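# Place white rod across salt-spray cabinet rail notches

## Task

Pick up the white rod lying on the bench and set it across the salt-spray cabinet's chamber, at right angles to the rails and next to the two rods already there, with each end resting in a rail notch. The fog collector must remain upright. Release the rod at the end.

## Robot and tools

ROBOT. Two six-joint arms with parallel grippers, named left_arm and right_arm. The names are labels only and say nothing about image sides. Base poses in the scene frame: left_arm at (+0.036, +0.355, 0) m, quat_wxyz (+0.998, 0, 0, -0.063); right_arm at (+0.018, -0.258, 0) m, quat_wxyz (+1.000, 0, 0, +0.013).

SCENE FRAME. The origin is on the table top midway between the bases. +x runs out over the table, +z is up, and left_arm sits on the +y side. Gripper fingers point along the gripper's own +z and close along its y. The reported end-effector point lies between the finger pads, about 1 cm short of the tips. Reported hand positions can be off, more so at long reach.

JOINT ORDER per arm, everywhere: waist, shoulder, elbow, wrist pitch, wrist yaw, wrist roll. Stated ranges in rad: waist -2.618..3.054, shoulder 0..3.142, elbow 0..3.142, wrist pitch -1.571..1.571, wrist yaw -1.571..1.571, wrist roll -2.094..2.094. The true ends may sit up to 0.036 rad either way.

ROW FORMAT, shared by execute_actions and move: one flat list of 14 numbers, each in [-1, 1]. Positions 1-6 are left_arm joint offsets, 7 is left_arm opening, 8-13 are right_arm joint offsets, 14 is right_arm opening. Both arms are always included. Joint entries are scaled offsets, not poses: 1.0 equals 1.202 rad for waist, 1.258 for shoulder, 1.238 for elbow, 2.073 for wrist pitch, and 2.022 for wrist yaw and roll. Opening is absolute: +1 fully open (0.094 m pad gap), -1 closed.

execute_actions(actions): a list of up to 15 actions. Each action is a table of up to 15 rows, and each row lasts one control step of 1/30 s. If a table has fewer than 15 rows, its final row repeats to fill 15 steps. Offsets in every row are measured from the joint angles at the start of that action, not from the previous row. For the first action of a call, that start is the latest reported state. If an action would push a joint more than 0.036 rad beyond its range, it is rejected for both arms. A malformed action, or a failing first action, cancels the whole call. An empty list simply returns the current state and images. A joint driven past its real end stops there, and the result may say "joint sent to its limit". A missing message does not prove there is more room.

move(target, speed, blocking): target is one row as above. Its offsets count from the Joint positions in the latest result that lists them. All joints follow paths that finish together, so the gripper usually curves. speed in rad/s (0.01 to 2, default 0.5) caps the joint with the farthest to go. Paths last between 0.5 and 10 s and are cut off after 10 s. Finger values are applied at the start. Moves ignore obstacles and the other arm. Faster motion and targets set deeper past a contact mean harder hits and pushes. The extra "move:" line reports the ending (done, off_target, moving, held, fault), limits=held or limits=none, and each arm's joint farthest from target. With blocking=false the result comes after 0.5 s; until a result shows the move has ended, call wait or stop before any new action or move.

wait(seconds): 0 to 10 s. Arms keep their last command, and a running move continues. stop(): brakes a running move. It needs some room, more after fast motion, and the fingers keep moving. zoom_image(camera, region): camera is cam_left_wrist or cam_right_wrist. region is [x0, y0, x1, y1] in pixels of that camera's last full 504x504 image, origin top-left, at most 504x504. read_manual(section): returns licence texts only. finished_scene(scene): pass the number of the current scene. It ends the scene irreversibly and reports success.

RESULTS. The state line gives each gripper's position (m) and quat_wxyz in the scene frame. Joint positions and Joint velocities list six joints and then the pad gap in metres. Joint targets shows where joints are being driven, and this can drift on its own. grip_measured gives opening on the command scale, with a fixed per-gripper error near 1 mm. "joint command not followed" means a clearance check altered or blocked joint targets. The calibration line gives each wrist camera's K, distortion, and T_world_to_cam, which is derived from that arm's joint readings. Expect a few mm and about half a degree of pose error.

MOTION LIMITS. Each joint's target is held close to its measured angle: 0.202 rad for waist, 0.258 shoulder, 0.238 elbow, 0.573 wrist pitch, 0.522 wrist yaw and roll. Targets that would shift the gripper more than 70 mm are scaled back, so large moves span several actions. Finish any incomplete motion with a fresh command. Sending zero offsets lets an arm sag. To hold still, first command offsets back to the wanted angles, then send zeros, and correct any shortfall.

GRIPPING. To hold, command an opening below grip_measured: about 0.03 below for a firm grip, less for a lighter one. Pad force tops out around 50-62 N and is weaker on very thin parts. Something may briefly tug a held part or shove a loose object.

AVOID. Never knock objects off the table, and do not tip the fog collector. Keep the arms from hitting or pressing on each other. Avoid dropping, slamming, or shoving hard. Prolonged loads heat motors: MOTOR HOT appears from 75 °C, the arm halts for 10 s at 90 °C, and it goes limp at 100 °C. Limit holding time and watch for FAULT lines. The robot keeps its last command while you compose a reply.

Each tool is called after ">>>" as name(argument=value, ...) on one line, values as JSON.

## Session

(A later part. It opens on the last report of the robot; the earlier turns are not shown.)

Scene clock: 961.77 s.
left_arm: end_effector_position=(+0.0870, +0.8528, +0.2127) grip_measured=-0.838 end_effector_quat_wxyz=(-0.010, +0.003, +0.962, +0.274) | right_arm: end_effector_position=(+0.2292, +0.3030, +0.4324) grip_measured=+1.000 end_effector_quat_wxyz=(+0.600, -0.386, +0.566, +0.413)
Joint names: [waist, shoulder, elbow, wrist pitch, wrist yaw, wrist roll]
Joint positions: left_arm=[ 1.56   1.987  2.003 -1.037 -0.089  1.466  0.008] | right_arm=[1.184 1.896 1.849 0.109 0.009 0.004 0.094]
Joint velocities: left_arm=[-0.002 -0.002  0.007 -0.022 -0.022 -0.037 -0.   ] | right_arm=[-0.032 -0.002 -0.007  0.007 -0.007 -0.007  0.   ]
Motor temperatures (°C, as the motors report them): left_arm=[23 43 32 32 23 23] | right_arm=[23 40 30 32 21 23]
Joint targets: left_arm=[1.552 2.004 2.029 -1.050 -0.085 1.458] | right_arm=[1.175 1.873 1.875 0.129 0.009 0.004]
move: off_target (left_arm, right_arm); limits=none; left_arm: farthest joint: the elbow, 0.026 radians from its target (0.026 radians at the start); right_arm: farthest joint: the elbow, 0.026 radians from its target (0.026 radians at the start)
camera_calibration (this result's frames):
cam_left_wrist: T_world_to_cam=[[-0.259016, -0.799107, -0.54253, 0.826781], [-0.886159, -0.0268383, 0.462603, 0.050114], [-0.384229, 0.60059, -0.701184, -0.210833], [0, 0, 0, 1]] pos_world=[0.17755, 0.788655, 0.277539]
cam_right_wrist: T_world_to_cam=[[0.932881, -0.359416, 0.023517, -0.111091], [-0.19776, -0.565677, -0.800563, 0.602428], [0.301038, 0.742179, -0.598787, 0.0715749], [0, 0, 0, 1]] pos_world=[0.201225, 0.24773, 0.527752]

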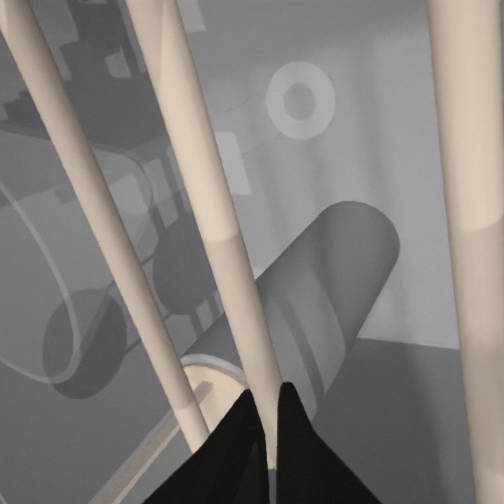

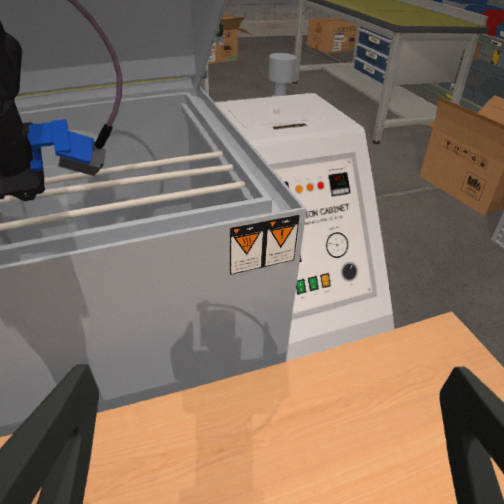

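>>> move(target=[0.0116,0.0135,0.021,-0.0063,0.0143,-0.0084,-0.87,-0.0075,-0.018,0.021,0.010,0,0,1], speed=0.03)

>>> zoom_image(camera="cam_right_wrist", region=[40, 140, 250, 230])

>>> zoom_image(camera="cam_right_wrist", region=[200, 140, 260, 200])

Scene clock: 1043.90 s.
left_arm: end_effector_position=(+0.0863, +0.8528, +0.2125) grip_measured=-0.838 end_effector_quat_wxyz=(-0.005, +0.001, +0.962, +0.274) | right_arm: end_effector_position=(+0.2292, +0.3030, +0.4324) grip_measured=+1.000 end_effector_quat_wxyz=(+0.600, -0.386, +0.566, +0.413)
Joint names: [waist, shoulder, elbow, wrist pitch, wrist yaw, wrist roll]
Joint positions: left_arm=[ 1.565  1.987  2.003 -1.037 -0.077  1.463  0.008] | right_arm=[1.184 1.896 1.849 0.109 0.009 0.004 0.094]
Joint velocities: left_arm=[-0.002 -0.007 -0.012  0.007 -0.007 -0.022 -0.   ] | right_arm=[-0.007 -0.032 -0.002  0.007 -0.022 -0.022  0.   ]
Motor temperatures (°C, as the motors report them): left_arm=[23 44 34 30 23 23] | right_arm=[23 41 30 32 21 23]
Joint targets: left_arm=[1.574 2.004 2.029 -1.050 -0.059 1.449] | right_arm=[1.175 1.873 1.875 0.129 0.009 0.004]
move: off_target (left_arm, right_arm); limits=none; left_arm: farthest joint: the elbow, 0.026 radians from its target (0.026 radians at the start); right_arm: farthest joint: the elbow, 0.026 radians from its target (0.026 radians at the start)
camera_calibration (this result's frames):
cam_left_wrist: T_world_to_cam=[[-0.250998, -0.800605, -0.544088, 0.827424], [-0.891175, -0.0283126, 0.452775, 0.0533503], [-0.377899, 0.598523, -0.706373, -0.208929], [0, 0, 0, 1]] pos_world=[0.176272, 0.788999, 0.278455]
cam_right_wrist: T_world_to_cam=[[0.932881, -0.359416, 0.023517, -0.111091], [-0.19776, -0.565677, -0.800563, 0.602428], [0.301038, 0.742179, -0.598787, 0.0715749], [0, 0, 0, 1]] pos_world=[0.201225, 0.24773, 0.527752]

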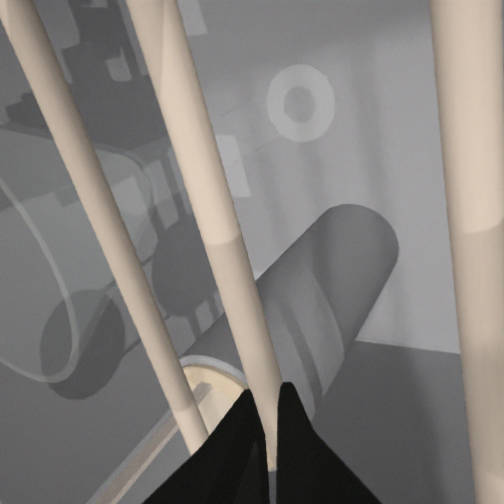

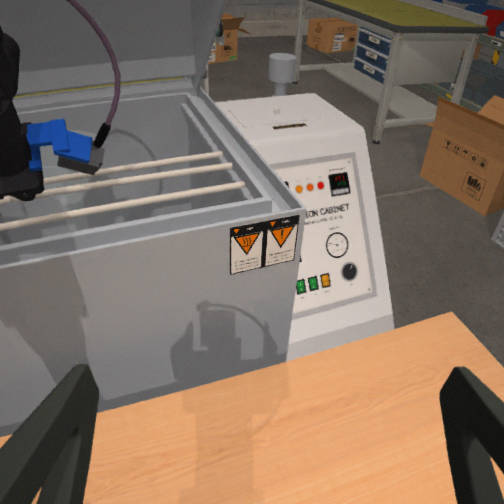

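Region (40, 140, 250, 230) of cam_right_wrist's 504x504 image, scaled by 2.400, with more detail than that image has; it fills the top 216 rows of this view, and the rest is white.

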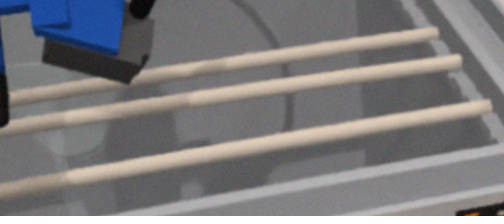

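Region (200, 140, 260, 200) of cam_right_wrist's 504x504 image, scaled by 8.400, with more detail than that image has.

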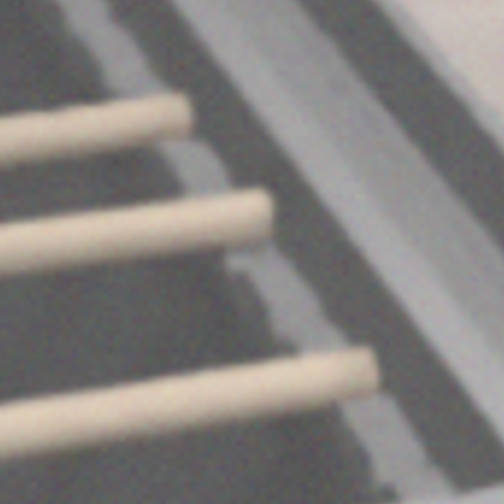

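>>> move(target=[0.0075,0.0135,0.021,-0.0063,0.0114,-0.0119,-0.87,-0.0075,-0.018,0.021,0.010,0,0,1], speed=0.03)

>>> zoom_image(camera="cam_right_wrist", region=[200, 140, 260, 200])

Scene clock: 1054.30 s.
left_arm: end_effector_position=(+0.0871, +0.8527, +0.2124) grip_measured=-0.838 end_effector_quat_wxyz=(-0.001, -0.004, +0.962, +0.273) | right_arm: end_effector_position=(+0.2292, +0.3030, +0.4324) grip_measured=+1.000 end_effector_quat_wxyz=(+0.600, -0.386, +0.566, +0.413)
Joint names: [waist, shoulder, elbow, wrist pitch, wrist yaw, wrist roll]
Joint positions: left_arm=[ 1.565  1.987  2.003 -1.038 -0.073  1.452  0.008] | right_arm=[1.184 1.896 1.849 0.109 0.009 0.004 0.094]
Joint velocities: left_arm=[ 0.007 -0.002  0.007  0.022 -0.022  0.051  0.   ] | right_arm=[ 0.002 -0.017 -0.017 -0.022  0.022 -0.051  0.   ]
Motor temperatures (°C, as the motors report them): left_arm=[23 44 34 30 23 23] | right_arm=[23 41 30 32 21 23]
Joint targets: left_arm=[1.574 2.004 2.029 -1.050 -0.054 1.438] | right_arm=[1.175 1.873 1.875 0.129 0.009 0.004]
move: off_target (left_arm, right_arm); limits=none; left_arm: farthest joint: the elbow, 0.026 radians from its target (0.026 radians at the start); right_arm: farthest joint: the elbow, 0.026 radians from its target (0.026 radians at the start)
camera_calibration (this result's frames):
cam_left_wrist: T_world_to_cam=[[-0.240487, -0.802697, -0.54575, 0.828668], [-0.8952, -0.0339244, 0.444371, 0.0610256], [-0.37521, 0.595421, -0.710417, -0.205335], [0, 0, 0, 1]] pos_world=[0.17687, 0.789501, 0.279254]
cam_right_wrist: T_world_to_cam=[[0.932881, -0.359416, 0.023517, -0.111091], [-0.19776, -0.565677, -0.800563, 0.602428], [0.301038, 0.742179, -0.598787, 0.0715749], [0, 0, 0, 1]] pos_world=[0.201225, 0.24773, 0.527752]

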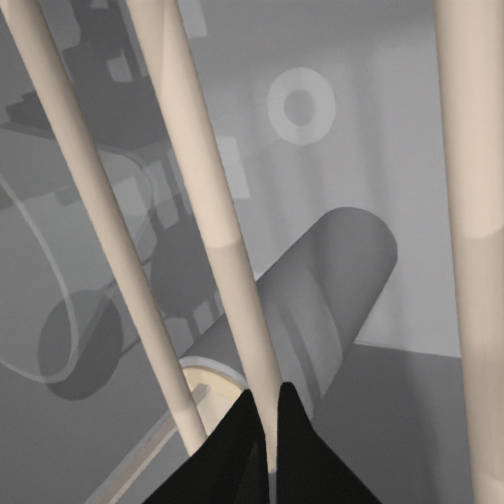

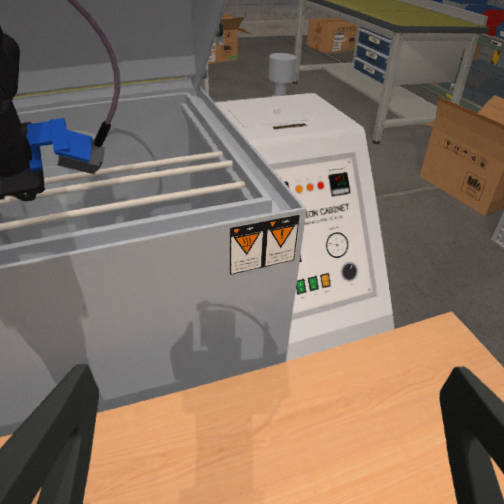

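Region (200, 140, 260, 200) of cam_right_wrist's 504x504 image, scaled by 8.400, with more detail than that image has.

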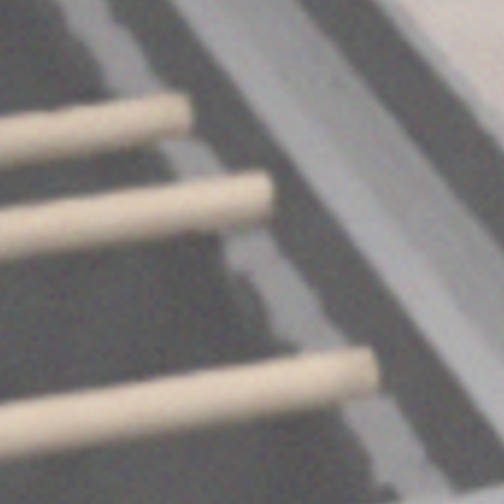

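>>> zoom_image(camera="cam_left_wrist", region=[60, 300, 312, 360])

>>> zoom_image(camera="cam_left_wrist", region=[378, 150, 504, 330])

>>> zoom_image(camera="cam_left_wrist", region=[0, 60, 252, 120])

Region (60, 300, 312, 360) of cam_left_wrist's 504x504 image, scaled by 2.000, with more detail than that image has; it fills the top 120 rows of this view, and the rest is white.

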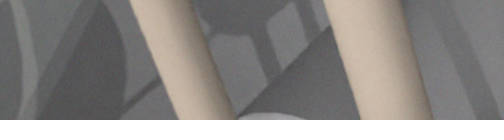

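Region (378, 150, 504, 330) of cam_left_wrist's 504x504 image, scaled by 2.800, with more detail than that image has; it fills the left 353 columns of this view, and the rest is white.

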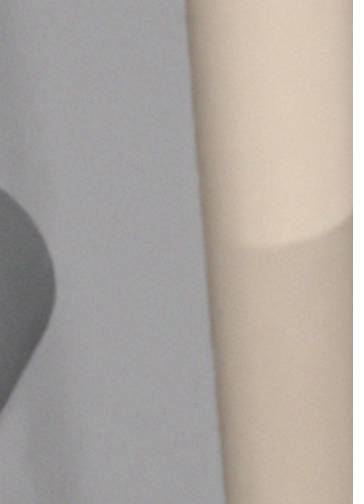

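Region (0, 60, 252, 120) of cam_left_wrist's 504x504 image, scaled by 2.000, with more detail than that image has; it fills the top 120 rows of this view, and the rest is white.

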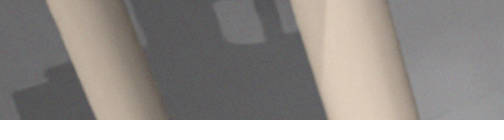

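>>> move(target=[0.0075,0.0135,-0.0307,0.0198,0.004,-0.002,-0.87,-0.0075,-0.018,0.021,0.010,0,0,1], speed=0.03)

>>> zoom_image(camera="cam_right_wrist", region=[200, 140, 260, 200])

Scene clock: 1083.97 s.
left_arm: end_effector_position=(+0.0873, +0.8539, +0.2057) grip_measured=-0.838 end_effector_quat_wxyz=(-0.001, -0.004, +0.962, +0.272) | right_arm: end_effector_position=(+0.2292, +0.3030, +0.4324) grip_measured=+1.000 end_effector_quat_wxyz=(+0.600, -0.386, +0.566, +0.413)
Joint names: [waist, shoulder, elbow, wrist pitch, wrist yaw, wrist roll]
Joint positions: left_arm=[ 1.565  1.987  1.977 -1.013 -0.072  1.451  0.008] | right_arm=[1.184 1.896 1.849 0.109 0.009 0.004 0.094]
Joint velocities: left_arm=[ 0.012  0.007 -0.007 -0.007 -0.022  0.037  0.   ] | right_arm=[ 0.002  0.017  0.002 -0.022  0.081 -0.007  0.   ]
Motor temperatures (°C, as the motors report them): left_arm=[23 44 34 30 23 23] | right_arm=[23 41 30 32 21 23]
Joint targets: left_arm=[1.574 2.004 1.965 -0.997 -0.065 1.448] | right_arm=[1.175 1.873 1.875 0.129 0.009 0.004]
move: off_target (right_arm); limits=none; left_arm: farthest joint: the shoulder, 0.017 radians from its target (0.017 radians at the start); right_arm: farthest joint: the elbow, 0.026 radians from its target (0.026 radians at the start)
camera_calibration (this result's frames):
cam_left_wrist: T_world_to_cam=[[-0.23984, -0.803652, -0.544629, 0.826634], [-0.895418, -0.0336383, 0.443954, 0.0640913], [-0.375105, 0.594148, -0.711536, -0.209408], [0, 0, 0, 1]] pos_world=[0.177098, 0.790902, 0.272753]
cam_right_wrist: T_world_to_cam=[[0.932881, -0.359416, 0.023517, -0.111091], [-0.19776, -0.565677, -0.800563, 0.602428], [0.301038, 0.742179, -0.598787, 0.0715749], [0, 0, 0, 1]] pos_world=[0.201225, 0.24773, 0.527752]

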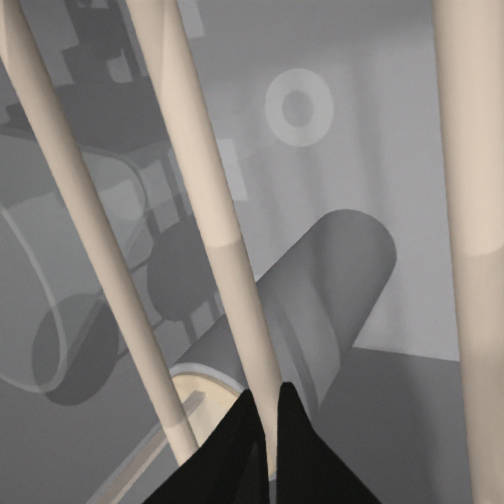

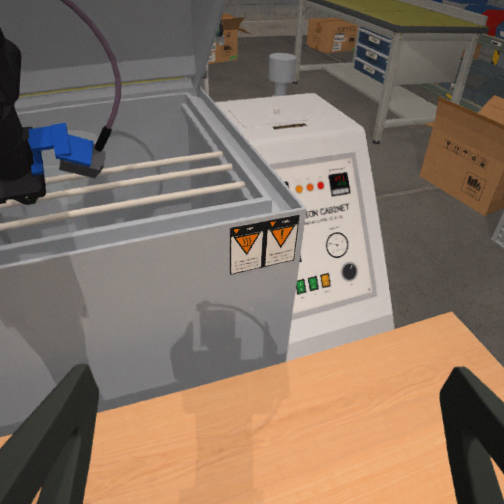

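Region (200, 140, 260, 200) of cam_right_wrist's 504x504 image, scaled by 8.400, with more detail than that image has.

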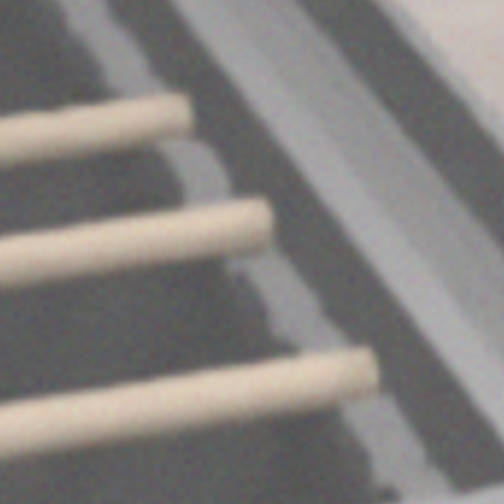

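>>> execute_actions(actions=[])

Scene clock: 1101.20 s.
left_arm: end_effector_position=(+0.0873, +0.8539, +0.2057) grip_measured=-0.838 end_effector_quat_wxyz=(-0.001, -0.004, +0.962, +0.272) | right_arm: end_effector_position=(+0.2292, +0.3030, +0.4324) grip_measured=+1.000 end_effector_quat_wxyz=(+0.600, -0.386, +0.566, +0.413)
Joint names: [waist, shoulder, elbow, wrist pitch, wrist yaw, wrist roll]
Joint positions: left_arm=[ 1.565  1.987  1.977 -1.013 -0.072  1.451  0.008] | right_arm=[1.184 1.896 1.849 0.109 0.009 0.004 0.094]
Joint velocities: left_arm=[-0.002 -0.017  0.002  0.022  0.007  0.037 -0.   ] | right_arm=[ 0.012  0.017 -0.002  0.037 -0.007  0.007  0.   ]
Motor temperatures (°C, as the motors report them): left_arm=[23 44 33 31 23 23] | right_arm=[23 41 30 32 21 23]
Joint targets: left_arm=[1.574 2.004 1.965 -0.997 -0.065 1.448] | right_arm=[1.175 1.873 1.875 0.129 0.009 0.004]
camera_calibration (this result's frames):
cam_left_wrist: T_world_to_cam=[[-0.23984, -0.803652, -0.544629, 0.826634], [-0.895418, -0.0336383, 0.443954, 0.0640913], [-0.375105, 0.594148, -0.711536, -0.209408], [0, 0, 0, 1]] pos_world=[0.177098, 0.790902, 0.272753]
cam_right_wrist: T_world_to_cam=[[0.932881, -0.359416, 0.023517, -0.111091], [-0.19776, -0.565677, -0.800563, 0.602428], [0.301038, 0.742179, -0.598787, 0.0715749], [0, 0, 0, 1]] pos_world=[0.201225, 0.24773, 0.527752]

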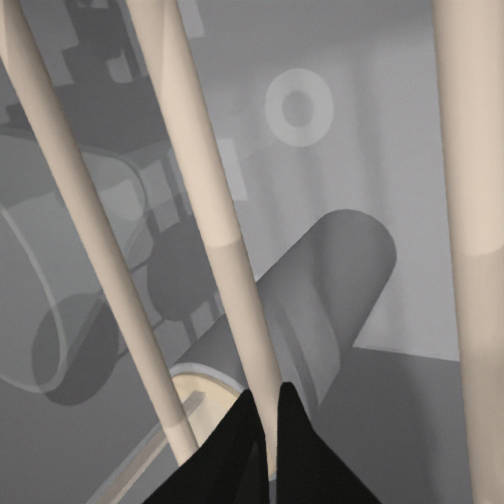

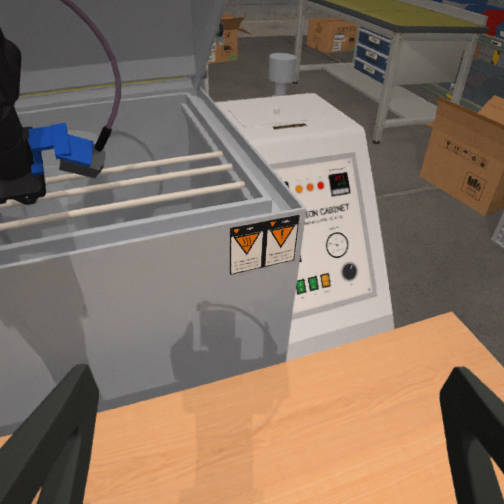

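>>> zoom_image(camera="cam_right_wrist", region=[200, 140, 260, 200])

>>> move(target=[0.0075, 0.0135, -0.021, 0.0125, 0.004, -0.002, -0.87, -0.0075, -0.018, 0.021, 0.010, 0, 0, 1], speed=0.025)

>>> zoom_image(camera="cam_right_wrist", region=[200, 140, 260, 200])

Region (200, 140, 260, 200) of cam_right_wrist's 504x504 image, scaled by 8.400, with more detail than that image has.

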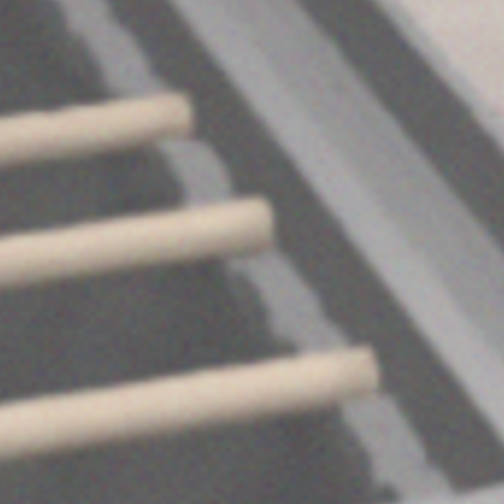

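Scene clock: 1107.33 s.
left_arm: end_effector_position=(+0.0873, +0.8540, +0.2049) grip_measured=-0.838 end_effector_quat_wxyz=(-0.001, -0.004, +0.962, +0.272) | right_arm: end_effector_position=(+0.2292, +0.3030, +0.4324) grip_measured=+1.000 end_effector_quat_wxyz=(+0.600, -0.386, +0.566, +0.413)
Joint names: [waist, shoulder, elbow, wrist pitch, wrist yaw, wrist roll]
Joint positions: left_arm=[ 1.565  1.987  1.974 -1.01  -0.072  1.451  0.008] | right_arm=[1.184 1.896 1.849 0.109 0.009 0.004 0.094]
Joint velocities: left_arm=[ 0.022  0.012 -0.012 -0.037 -0.022  0.022 -0.   ] | right_arm=[ 0.002 -0.012  0.002  0.022  0.037  0.022  0.   ]
Motor temperatures (°C, as the motors report them): left_arm=[23 44 32 31 23 23] | right_arm=[23 41 30 32 21 23]
Joint targets: left_arm=[1.574 2.004 1.951 -0.987 -0.064 1.447] | right_arm=[1.175 1.873 1.875 0.129 0.009 0.004]
move: off_target (left_arm, right_arm); limits=none; left_arm: farthest joint: the elbow, 0.023 radians from its target (0.026 radians at the start); right_arm: farthest joint: the elbow, 0.026 radians from its target (0.026 radians at the start)
camera_calibration (this result's frames):
cam_left_wrist: T_world_to_cam=[[-0.239867, -0.803858, -0.544313, 0.82639], [-0.895396, -0.0334704, 0.444012, 0.0643029], [-0.375141, 0.593879, -0.711742, -0.209752], [0, 0, 0, 1]] pos_world=[0.177114, 0.79102, 0.271974]
cam_right_wrist: T_world_to_cam=[[0.932881, -0.359416, 0.023517, -0.111091], [-0.19776, -0.565677, -0.800563, 0.602428], [0.301038, 0.742179, -0.598787, 0.0715749], [0, 0, 0, 1]] pos_world=[0.201225, 0.24773, 0.527752]

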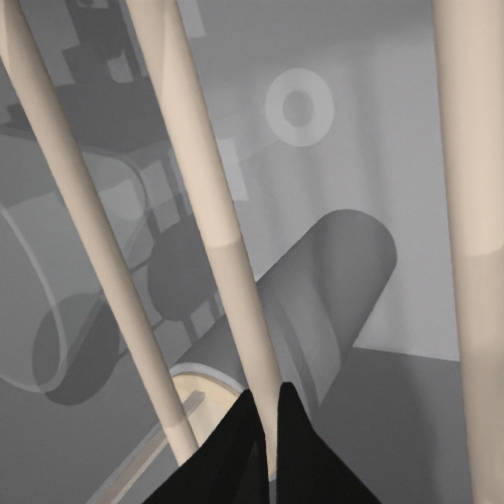

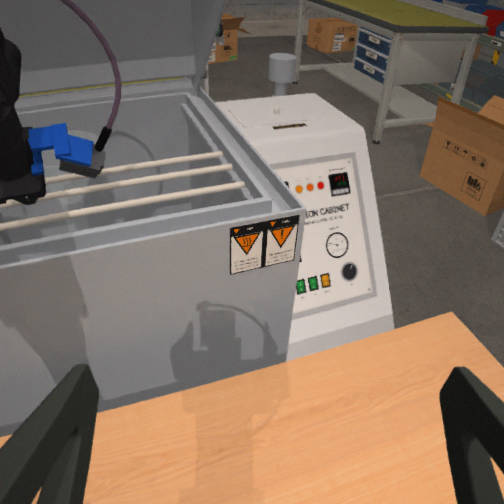

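Region (200, 140, 260, 200) of cam_right_wrist's 504x504 image, scaled by 8.400, with more detail than that image has.

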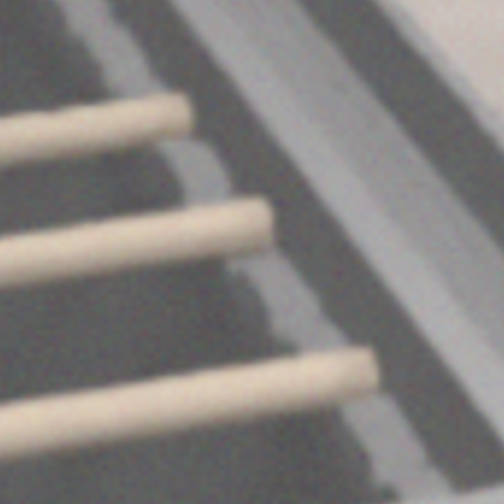

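>>> zoom_image(camera="cam_right_wrist", region=[215, 150, 250, 185])

>>> zoom_image(camera="cam_left_wrist", region=[0, 0, 300, 300])

Region (215, 150, 250, 185) of cam_right_wrist's 504x504 image, scaled by 14.400, with more detail than that image has.

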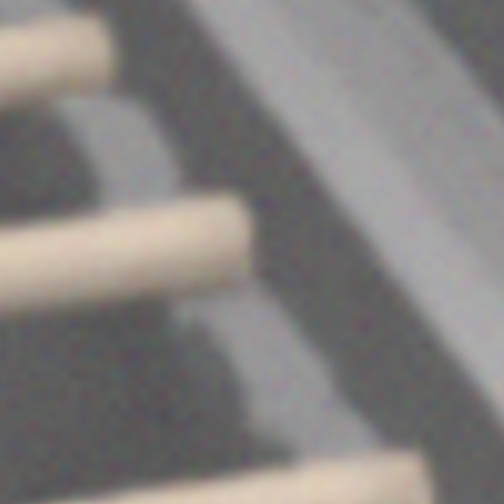

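Region (0, 0, 300, 300) of cam_left_wrist's 504x504 image, scaled by 1.680, with more detail than that image has.

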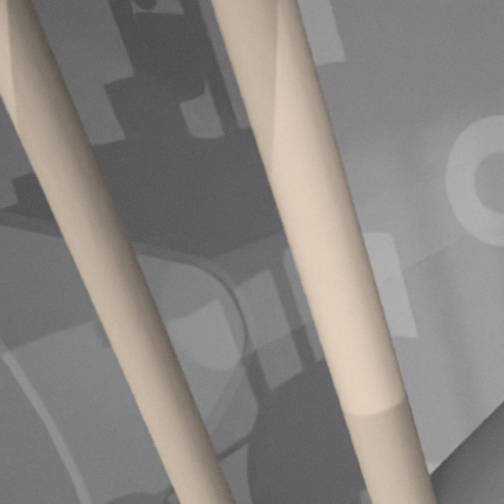

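>>> zoom_image(camera="cam_left_wrist", region=[384, 100, 504, 220])

>>> zoom_image(camera="cam_left_wrist", region=[20, 100, 140, 220])

>>> zoom_image(camera="cam_left_wrist", region=[140, 100, 260, 220])

Region (384, 100, 504, 220) of cam_left_wrist's 504x504 image, scaled by 4.200, with more detail than that image has.

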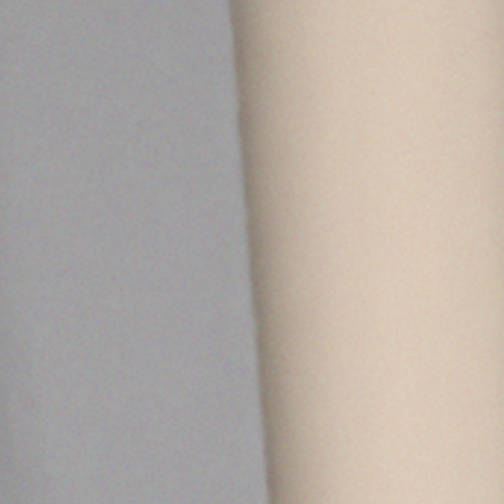

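Region (20, 100, 140, 220) of cam_left_wrist's 504x504 image, scaled by 4.200, with more detail than that image has.

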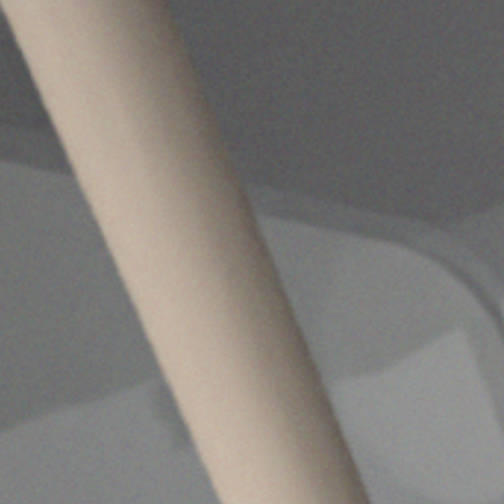

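Region (140, 100, 260, 220) of cam_left_wrist's 504x504 image, scaled by 4.200, with more detail than that image has.

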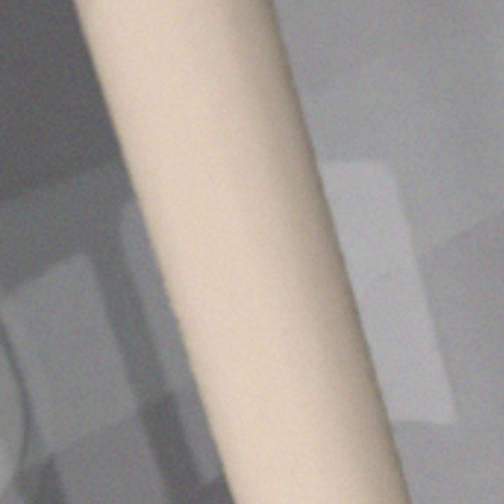

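>>> move(target=[0.0075, 0.0135, -0.019, -0.0087, 0.004, -0.002, -0.87, -0.0075, -0.018, 0.021, 0.010, 0, 0, 1], speed=0.03)

>>> zoom_image(camera="cam_right_wrist", region=[200, 140, 260, 200])

Scene clock: 1192.27 s.
left_arm: end_effector_position=(+0.0873, +0.8539, +0.2048) grip_measured=-0.838 end_effector_quat_wxyz=(-0.001, -0.004, +0.962, +0.272) | right_arm: end_effector_position=(+0.2292, +0.3030, +0.4324) grip_measured=+1.000 end_effector_quat_wxyz=(+0.600, -0.386, +0.566, +0.413)
Joint names: [waist, shoulder, elbow, wrist pitch, wrist yaw, wrist roll]
Joint positions: left_arm=[ 1.565  1.987  1.974 -1.011 -0.072  1.452  0.008] | right_arm=[1.184 1.896 1.849 0.109 0.009 0.004 0.094]
Joint velocities: left_arm=[-0.002 -0.007  0.007 -0.051 -0.051  0.022 -0.   ] | right_arm=[-0.002 -0.007 -0.002  0.066  0.022  0.037  0.   ]
Motor temperatures (°C, as the motors report them): left_arm=[23 44 31 32 23 23] | right_arm=[23 41 30 32 21 23]
Joint targets: left_arm=[1.574 2.004 1.950 -1.029 -0.064 1.447] | right_arm=[1.175 1.873 1.875 0.129 0.009 0.004]
move: off_target (left_arm, right_arm); limits=none; left_arm: farthest joint: the elbow, 0.023 radians from its target (0.023 radians at the start); right_arm: farthest joint: the elbow, 0.026 radians from its target (0.026 radians at the start)
camera_calibration (this result's frames):
cam_left_wrist: T_world_to_cam=[[-0.240291, -0.804192, -0.543631, 0.826385], [-0.895273, -0.0328428, 0.444305, 0.0637156], [-0.375161, 0.593461, -0.71208, -0.209307], [0, 0, 0, 1]] pos_world=[0.177092, 0.790881, 0.271896]
cam_right_wrist: T_world_to_cam=[[0.932881, -0.359416, 0.023517, -0.111091], [-0.19776, -0.565677, -0.800563, 0.602428], [0.301038, 0.742179, -0.598787, 0.0715749], [0, 0, 0, 1]] pos_world=[0.201225, 0.24773, 0.527752]

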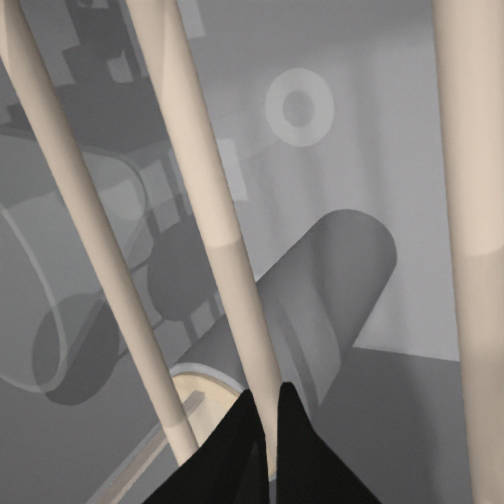

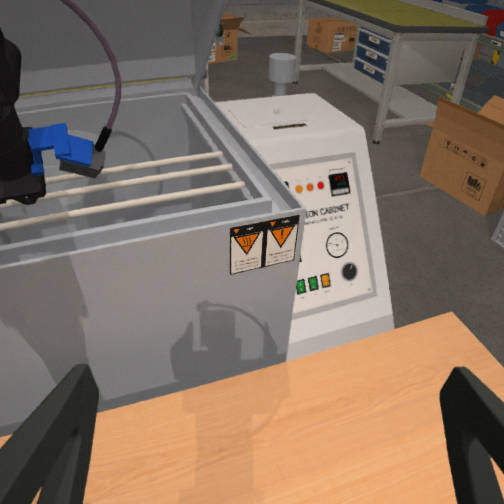

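Region (200, 140, 260, 200) of cam_right_wrist's 504x504 image, scaled by 8.400, with more detail than that image has.

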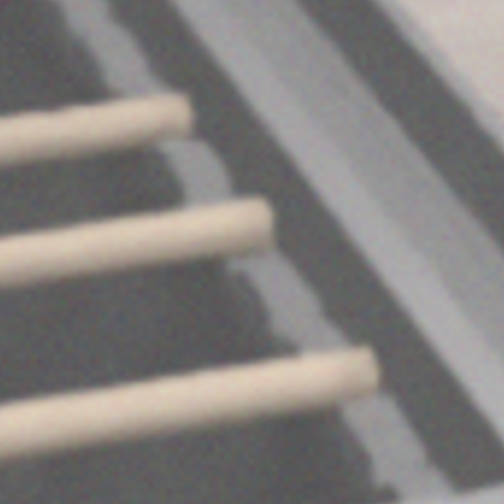

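>>> execute_actions(actions=[[[0.0075,0.0135,-0.016,-0.007,0.004,-0.002,-0.87,-0.0075,-0.018,0.021,0.010,0,0,1],[0.0075,0.0135,-0.013,-0.005,0.004,-0.002,-0.865,-0.0075,-0.018,0.021,0.010,0,0,1],[0.0075,0.0135,-0.010,-0.003,0.004,-0.002,-0.86,-0.0075,-0.018,0.021,0.010,0,0,1],[0.0075,0.0135,-0.007,-0.001,0.004,-0.002,-0.855,-0.0075,-0.018,0.021,0.010,0,0,1],[0.0075,0.0135,-0.005,0.0005,0.004,-0.002,-0.85,-0.0075,-0.018,0.021,0.010,0,0,1],[0.0075,0.0135,-0.004,0.0005,0.004,-0.002,-0.846,-0.0075,-0.018,0.021,0.010,0,0,1],[0.0075,0.0135,-0.004,0.0005,0.004,-0.002,-0.842,-0.0075,-0.018,0.021,0.010,0,0,1],[0.0075,0.0135,-0.004,0.0005,0.004,-0.002,-0.838,-0.0075,-0.018,0.021,0.010,0,0,1],[0.0075,0.0135,-0.004,0.0005,0.004,-0.002,-0.834,-0.0075,-0.018,0.021,0.010,0,0,1],[0.0075,0.0135,-0.004,0.0005,0.004,-0.002,-0.83,-0.0075,-0.018,0.021,0.010,0,0,1],[0.0075,0.0135,-0.004,0.0005,0.004,-0.002,-0.826,-0.0075,-0.018,0.021,0.010,0,0,1],[0.0075,0.0135,-0.004,0.0005,0.004,-0.002,-0.822,-0.0075,-0.018,0.021,0.010,0,0,1],[0.0075,0.0135,-0.004,0.0005,0.004,-0.002,-0.818,-0.0075,-0.018,0.021,0.010,0,0,1],[0.0075,0.0135,-0.004,0.0005,0.004,-0.002,-0.814,-0.0075,-0.018,0.021,0.010,0,0,1],[0.0075,0.0135,-0.004,0.0005,0.004,-0.002,-0.81,-0.0075,-0.018,0.021,0.010,0,0,1]]])

>>> zoom_image(camera="cam_right_wrist", region=[200, 140, 260, 200])

Scene clock: 1252.37 s.
left_arm: end_effector_position=(+0.0873, +0.8539, +0.2048) grip_measured=-0.808 end_effector_quat_wxyz=(-0.001, -0.004, +0.962, +0.272) | right_arm: end_effector_position=(+0.2292, +0.3030, +0.4324) grip_measured=+1.000 end_effector_quat_wxyz=(+0.600, -0.386, +0.566, +0.413)
Joint names: [waist, shoulder, elbow, wrist pitch, wrist yaw, wrist roll]
Joint positions: left_arm=[ 1.565  1.987  1.974 -1.011 -0.072  1.452  0.009] | right_arm=[1.184 1.896 1.849 0.109 0.009 0.004 0.094]
Joint velocities: left_arm=[ 0.012 -0.002  0.002 -0.037  0.022 -0.037  0.001] | right_arm=[ 0.012 -0.002  0.012  0.022 -0.11   0.022  0.   ]
Motor temperatures (°C, as the motors report them): left_arm=[23 44 31 30 23 23] | right_arm=[23 41 30 32 21 23]
Joint targets: left_arm=[1.574 2.004 1.969 -1.010 -0.064 1.447] | right_arm=[1.175 1.873 1.875 0.129 0.009 0.004]
camera_calibration (this result's frames):
cam_left_wrist: T_world_to_cam=[[-0.240291, -0.804192, -0.543631, 0.826385], [-0.895273, -0.0328428, 0.444305, 0.0637156], [-0.375161, 0.593461, -0.71208, -0.209307], [0, 0, 0, 1]] pos_world=[0.177092, 0.790881, 0.271896]
cam_right_wrist: T_world_to_cam=[[0.932881, -0.359416, 0.023517, -0.111091], [-0.19776, -0.565677, -0.800563, 0.602428], [0.301038, 0.742179, -0.598787, 0.0715749], [0, 0, 0, 1]] pos_world=[0.201225, 0.24773, 0.527752]

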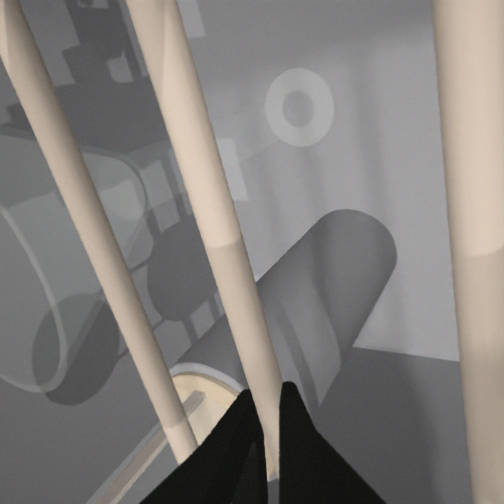

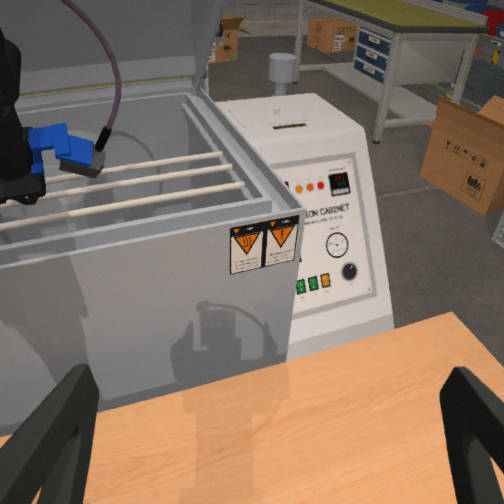

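Region (200, 140, 260, 200) of cam_right_wrist's 504x504 image, scaled by 8.400, with more detail than that image has.

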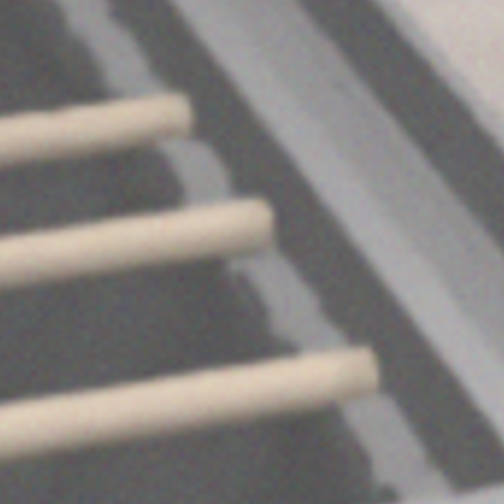

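>>> zoom_image(camera="cam_right_wrist", region=[220, 158, 246, 184])

>>> zoom_image(camera="cam_right_wrist", region=[196, 128, 236, 168])

Region (220, 158, 246, 184) of cam_right_wrist's 504x504 image, scaled by 19.385, with more detail than that image has.

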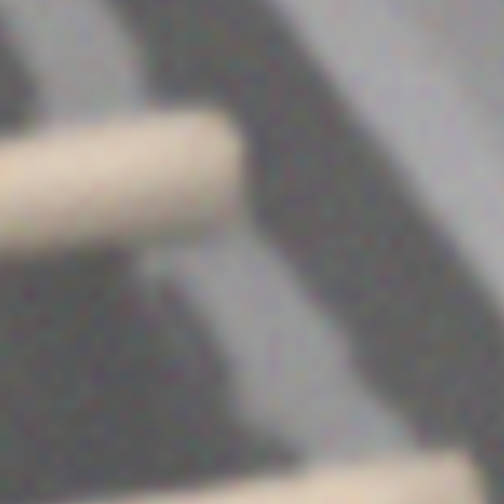

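Region (196, 128, 236, 168) of cam_right_wrist's 504x504 image, scaled by 12.600, with more detail than that image has.

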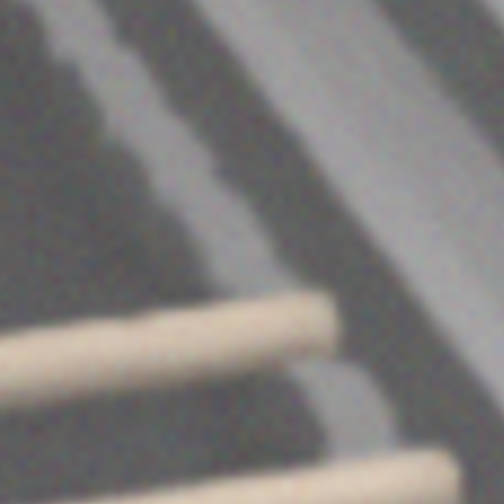

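>>> execute_actions(actions=[[[0.0075,0.0135,-0.004,0.0005,0.004,-0.002,-0.805,-0.0075,-0.018,0.021,0.010,0,0,1],[0.0075,0.0135,-0.004,0.0005,0.004,-0.002,-0.80,-0.0075,-0.018,0.021,0.010,0,0,1],[0.0075,0.0135,-0.004,0.0005,0.004,-0.002,-0.795,-0.0075,-0.018,0.021,0.010,0,0,1],[0.0075,0.0135,-0.004,0.0005,0.004,-0.002,-0.79,-0.0075,-0.018,0.021,0.010,0,0,1],[0.0075,0.0135,-0.004,0.0005,0.004,-0.002,-0.784,-0.0075,-0.018,0.021,0.010,0,0,1],[0.0075,0.0135,-0.004,0.0005,0.004,-0.002,-0.778,-0.0075,-0.018,0.021,0.010,0,0,1],[0.0075,0.0135,-0.004,0.0005,0.004,-0.002,-0.772,-0.0075,-0.018,0.021,0.010,0,0,1],[0.0075,0.0135,-0.004,0.0005,0.004,-0.002,-0.766,-0.0075,-0.018,0.021,0.010,0,0,1],[0.0075,0.0135,-0.004,0.0005,0.004,-0.002,-0.76,-0.0075,-0.018,0.021,0.010,0,0,1],[0.0075,0.0135,-0.004,0.0005,0.004,-0.002,-0.753,-0.0075,-0.018,0.021,0.010,0,0,1],[0.0075,0.0135,-0.004,0.0005,0.004,-0.002,-0.746,-0.0075,-0.018,0.021,0.010,0,0,1],[0.0075,0.0135,-0.004,0.0005,0.004,-0.002,-0.739,-0.0075,-0.018,0.021,0.010,0,0,1],[0.0075,0.0135,-0.004,0.0005,0.004,-0.002,-0.732,-0.0075,-0.018,0.021,0.010,0,0,1],[0.0075,0.0135,-0.004,0.0005,0.004,-0.002,-0.725,-0.0075,-0.018,0.021,0.010,0,0,1],[0.0075,0.0135,-0.004,0.0005,0.004,-0.002,-0.72,-0.0075,-0.018,0.021,0.010,0,0,1]]])

>>> zoom_image(camera="cam_right_wrist", region=[200, 140, 260, 200])

Scene clock: 1282.57 s.
left_arm: end_effector_position=(+0.0873, +0.8540, +0.2041) grip_measured=-0.725 end_effector_quat_wxyz=(-0.001, -0.004, +0.963, +0.271) | right_arm: end_effector_position=(+0.2292, +0.3030, +0.4324) grip_measured=+1.000 end_effector_quat_wxyz=(+0.600, -0.386, +0.566, +0.413)
Joint names: [waist, shoulder, elbow, wrist pitch, wrist yaw, wrist roll]
Joint positions: left_arm=[ 1.565  1.989  1.974 -1.011 -0.072  1.452  0.013] | right_arm=[1.184 1.896 1.849 0.109 0.009 0.004 0.094]
Joint velocities: left_arm=[ 0.002  0.002  0.012  0.037 -0.095 -0.081  0.005] | right_arm=[-0.012 -0.002  0.007 -0.007 -0.022  0.007  0.   ]
Motor temperatures (°C, as the motors report them): left_arm=[23 44 31 31 23 23] | right_arm=[23 42 30 32 21 23]
Joint targets: left_arm=[1.574 2.004 1.969 -1.010 -0.064 1.447] | right_arm=[1.175 1.873 1.875 0.129 0.009 0.004]
camera_calibration (this result's frames):
cam_left_wrist: T_world_to_cam=[[-0.2404, -0.805014, -0.542366, 0.826547], [-0.895185, -0.0321705, 0.444533, 0.0634331], [-0.375303, 0.592384, -0.712902, -0.2088], [0, 0, 0, 1]] pos_world=[0.177123, 0.791112, 0.271239]
cam_right_wrist: T_world_to_cam=[[0.932881, -0.359416, 0.023517, -0.111091], [-0.19776, -0.565677, -0.800563, 0.602428], [0.301038, 0.742179, -0.598787, 0.0715749], [0, 0, 0, 1]] pos_world=[0.201225, 0.24773, 0.527752]

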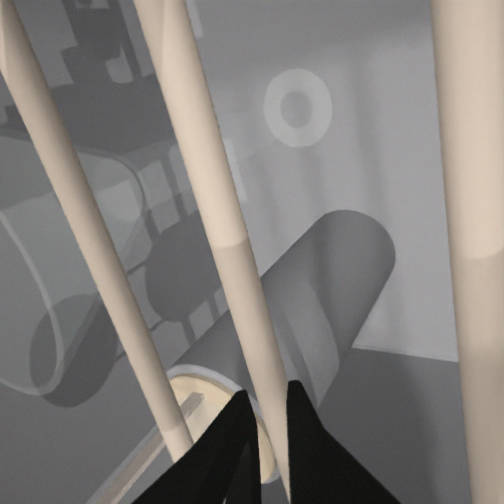

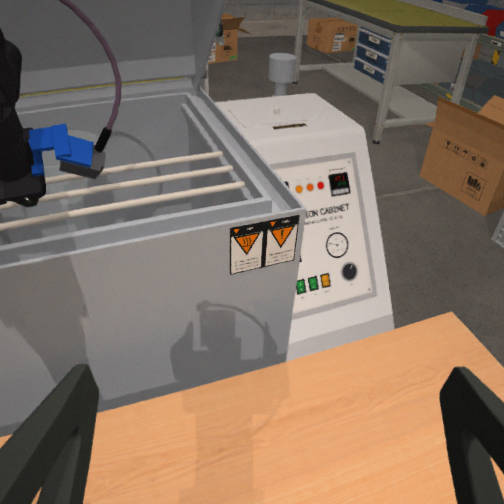

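Region (200, 140, 260, 200) of cam_right_wrist's 504x504 image, scaled by 8.400, with more detail than that image has.

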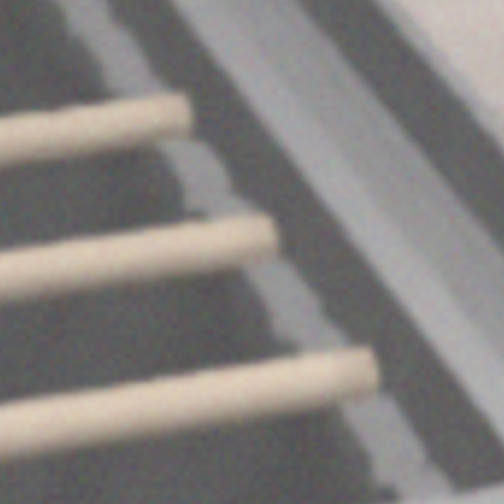

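>>> execute_actions(actions=[[[0.0075,0.012,-0.004,0.0005,0.004,-0.002,-0.71,-0.0075,-0.018,0.021,0.010,0,0,1],[0.0075,0.012,-0.004,0.0005,0.004,-0.002,-0.695,-0.0075,-0.018,0.021,0.010,0,0,1],[0.0075,0.012,-0.004,0.0005,0.004,-0.002,-0.68,-0.0075,-0.018,0.021,0.010,0,0,1],[0.0075,0.012,-0.004,0.0005,0.004,-0.002,-0.665,-0.0075,-0.018,0.021,0.010,0,0,1],[0.0075,0.012,-0.004,0.0005,0.004,-0.002,-0.65,-0.0075,-0.018,0.021,0.010,0,0,1],[0.0075,0.012,-0.004,0.0005,0.004,-0.002,-0.635,-0.0075,-0.018,0.021,0.010,0,0,1],[0.0075,0.012,-0.004,0.0005,0.004,-0.002,-0.62,-0.0075,-0.018,0.021,0.010,0,0,1],[0.0075,0.012,-0.004,0.0005,0.004,-0.002,-0.60,-0.0075,-0.018,0.021,0.010,0,0,1],[0.0075,0.012,-0.004,0.0005,0.004,-0.002,-0.58,-0.0075,-0.018,0.021,0.010,0,0,1],[0.0075,0.012,-0.004,0.0005,0.004,-0.002,-0.56,-0.0075,-0.018,0.021,0.010,0,0,1],[0.0075,0.012,-0.004,0.0005,0.004,-0.002,-0.54,-0.0075,-0.018,0.021,0.010,0,0,1],[0.0075,0.012,-0.004,0.0005,0.004,-0.002,-0.52,-0.0075,-0.018,0.021,0.010,0,0,1],[0.0075,0.012,-0.004,0.0005,0.004,-0.002,-0.50,-0.0075,-0.018,0.021,0.010,0,0,1],[0.0075,0.012,-0.004,0.0005,0.004,-0.002,-0.48,-0.0075,-0.018,0.021,0.010,0,0,1],[0.0075,0.012,-0.004,0.0005,0.004,-0.002,-0.46,-0.0075,-0.018,0.021,0.010,0,0,1]]])

>>> zoom_image(camera="cam_right_wrist", region=[200, 140, 260, 200])

Scene clock: 1294.93 s.
left_arm: end_effector_position=(+0.0873, +0.8540, +0.2041) grip_measured=-0.472 end_effector_quat_wxyz=(-0.001, -0.004, +0.963, +0.271) | right_arm: end_effector_position=(+0.2292, +0.3030, +0.4324) grip_measured=+1.000 end_effector_quat_wxyz=(+0.600, -0.386, +0.566, +0.413)
Joint names: [waist, shoulder, elbow, wrist pitch, wrist yaw, wrist roll]
Joint positions: left_arm=[ 1.565  1.989  1.974 -1.011 -0.072  1.452  0.025] | right_arm=[1.184 1.896 1.849 0.109 0.009 0.004 0.094]
Joint velocities: left_arm=[ 0.012  0.012 -0.002 -0.051 -0.095 -0.022  0.019] | right_arm=[-0.007 -0.002 -0.007  0.037 -0.007  0.022  0.   ]
Motor temperatures (°C, as the motors report them): left_arm=[23 44 32 31 23 23] | right_arm=[23 42 30 32 21 23]
Joint targets: left_arm=[1.574 2.004 1.969 -1.010 -0.064 1.447] | right_arm=[1.175 1.873 1.875 0.129 0.009 0.004]
camera_calibration (this result's frames):
cam_left_wrist: T_world_to_cam=[[-0.2404, -0.805014, -0.542366, 0.826547], [-0.895185, -0.0321705, 0.444533, 0.0634331], [-0.375303, 0.592384, -0.712902, -0.2088], [0, 0, 0, 1]] pos_world=[0.177123, 0.791112, 0.271239]
cam_right_wrist: T_world_to_cam=[[0.932881, -0.359416, 0.023517, -0.111091], [-0.19776, -0.565677, -0.800563, 0.602428], [0.301038, 0.742179, -0.598787, 0.0715749], [0, 0, 0, 1]] pos_world=[0.201225, 0.24773, 0.527752]

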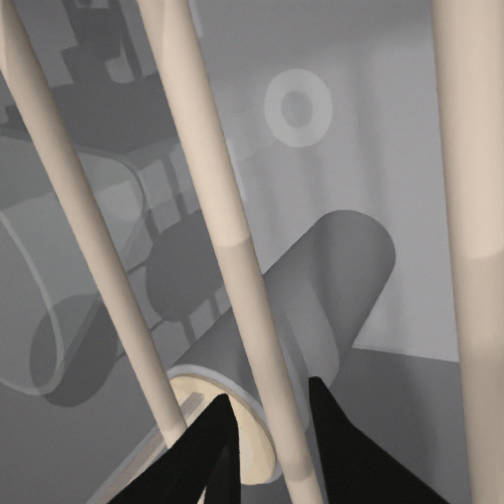

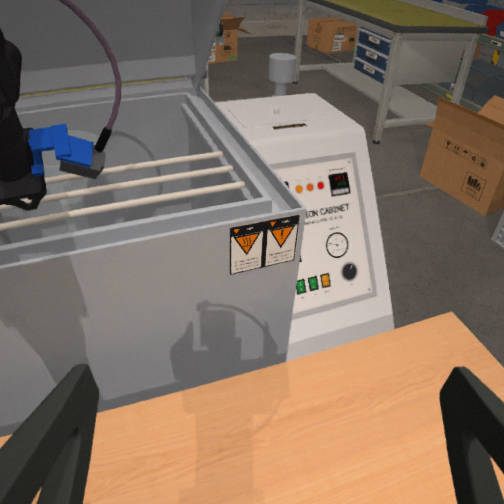

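Region (200, 140, 260, 200) of cam_right_wrist's 504x504 image, scaled by 8.400, with more detail than that image has.

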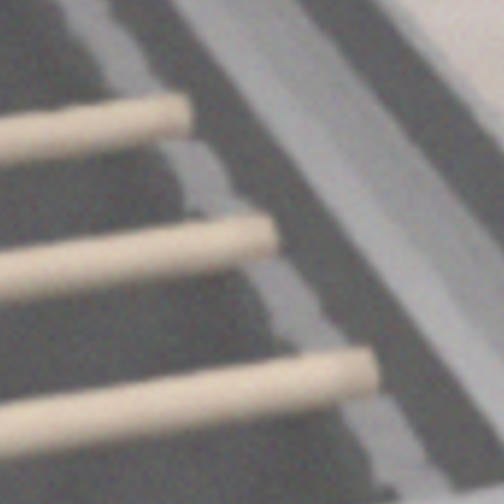

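>>> move(target=[0.0075, -0.072, 0.062, -0.0593, 0.004, -0.002, -0.46, -0.0075, -0.018, 0.021, 0.010, 0, 0, 1], speed=0.12)

Scene clock: 1314.37 s.
left_arm: end_effector_position=(+0.0847, +0.8340, +0.2428) grip_measured=-0.462 end_effector_quat_wxyz=(+0.000, -0.004, +0.960, +0.281) | right_arm: end_effector_position=(+0.2292, +0.3030, +0.4324) grip_measured=+1.000 end_effector_quat_wxyz=(+0.600, -0.386, +0.566, +0.413)
Joint names: [waist, shoulder, elbow, wrist pitch, wrist yaw, wrist roll]
Joint positions: left_arm=[ 1.565  1.923  2.029 -1.111 -0.072  1.452  0.025] | right_arm=[1.184 1.896 1.849 0.109 0.009 0.004 0.094]
Joint velocities: left_arm=[-0.017  0.007  0.007 -0.066  0.022 -0.081 -0.   ] | right_arm=[-0.002  0.012 -0.012  0.037 -0.037 -0.007  0.   ]
Motor temperatures (°C, as the motors report them): left_arm=[23 45 32 31 23 23] | right_arm=[23 42 30 32 21 23]
Joint targets: left_arm=[1.574 1.898 2.050 -1.134 -0.064 1.447] | right_arm=[1.175 1.873 1.875 0.129 0.009 0.004]
move: off_target (left_arm, right_arm); limits=none; left_arm: farthest joint: the shoulder, 0.024 radians from its target (0.090 radians at the start); right_arm: farthest joint: the elbow, 0.026 radians from its target (0.026 radians at the start)
camera_calibration (this result's frames):
cam_left_wrist: T_world_to_cam=[[-0.238832, -0.793128, -0.560274, 0.825108], [-0.896444, -0.0417178, 0.441189, 0.0520944], [-0.373293, 0.607624, -0.701032, -0.186096], [0, 0, 0, 1]] pos_world=[0.174293, 0.769666, 0.308844]
cam_right_wrist: T_world_to_cam=[[0.932881, -0.359416, 0.023517, -0.111091], [-0.19776, -0.565677, -0.800563, 0.602428], [0.301038, 0.742179, -0.598787, 0.0715749], [0, 0, 0, 1]] pos_world=[0.201225, 0.24773, 0.527752]

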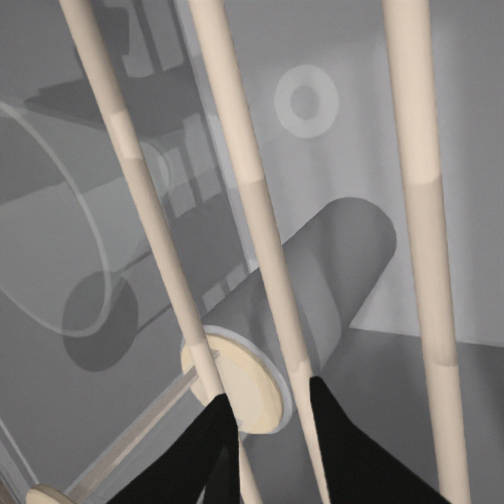

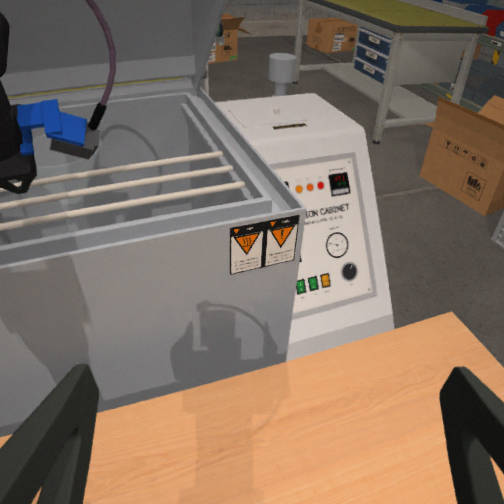

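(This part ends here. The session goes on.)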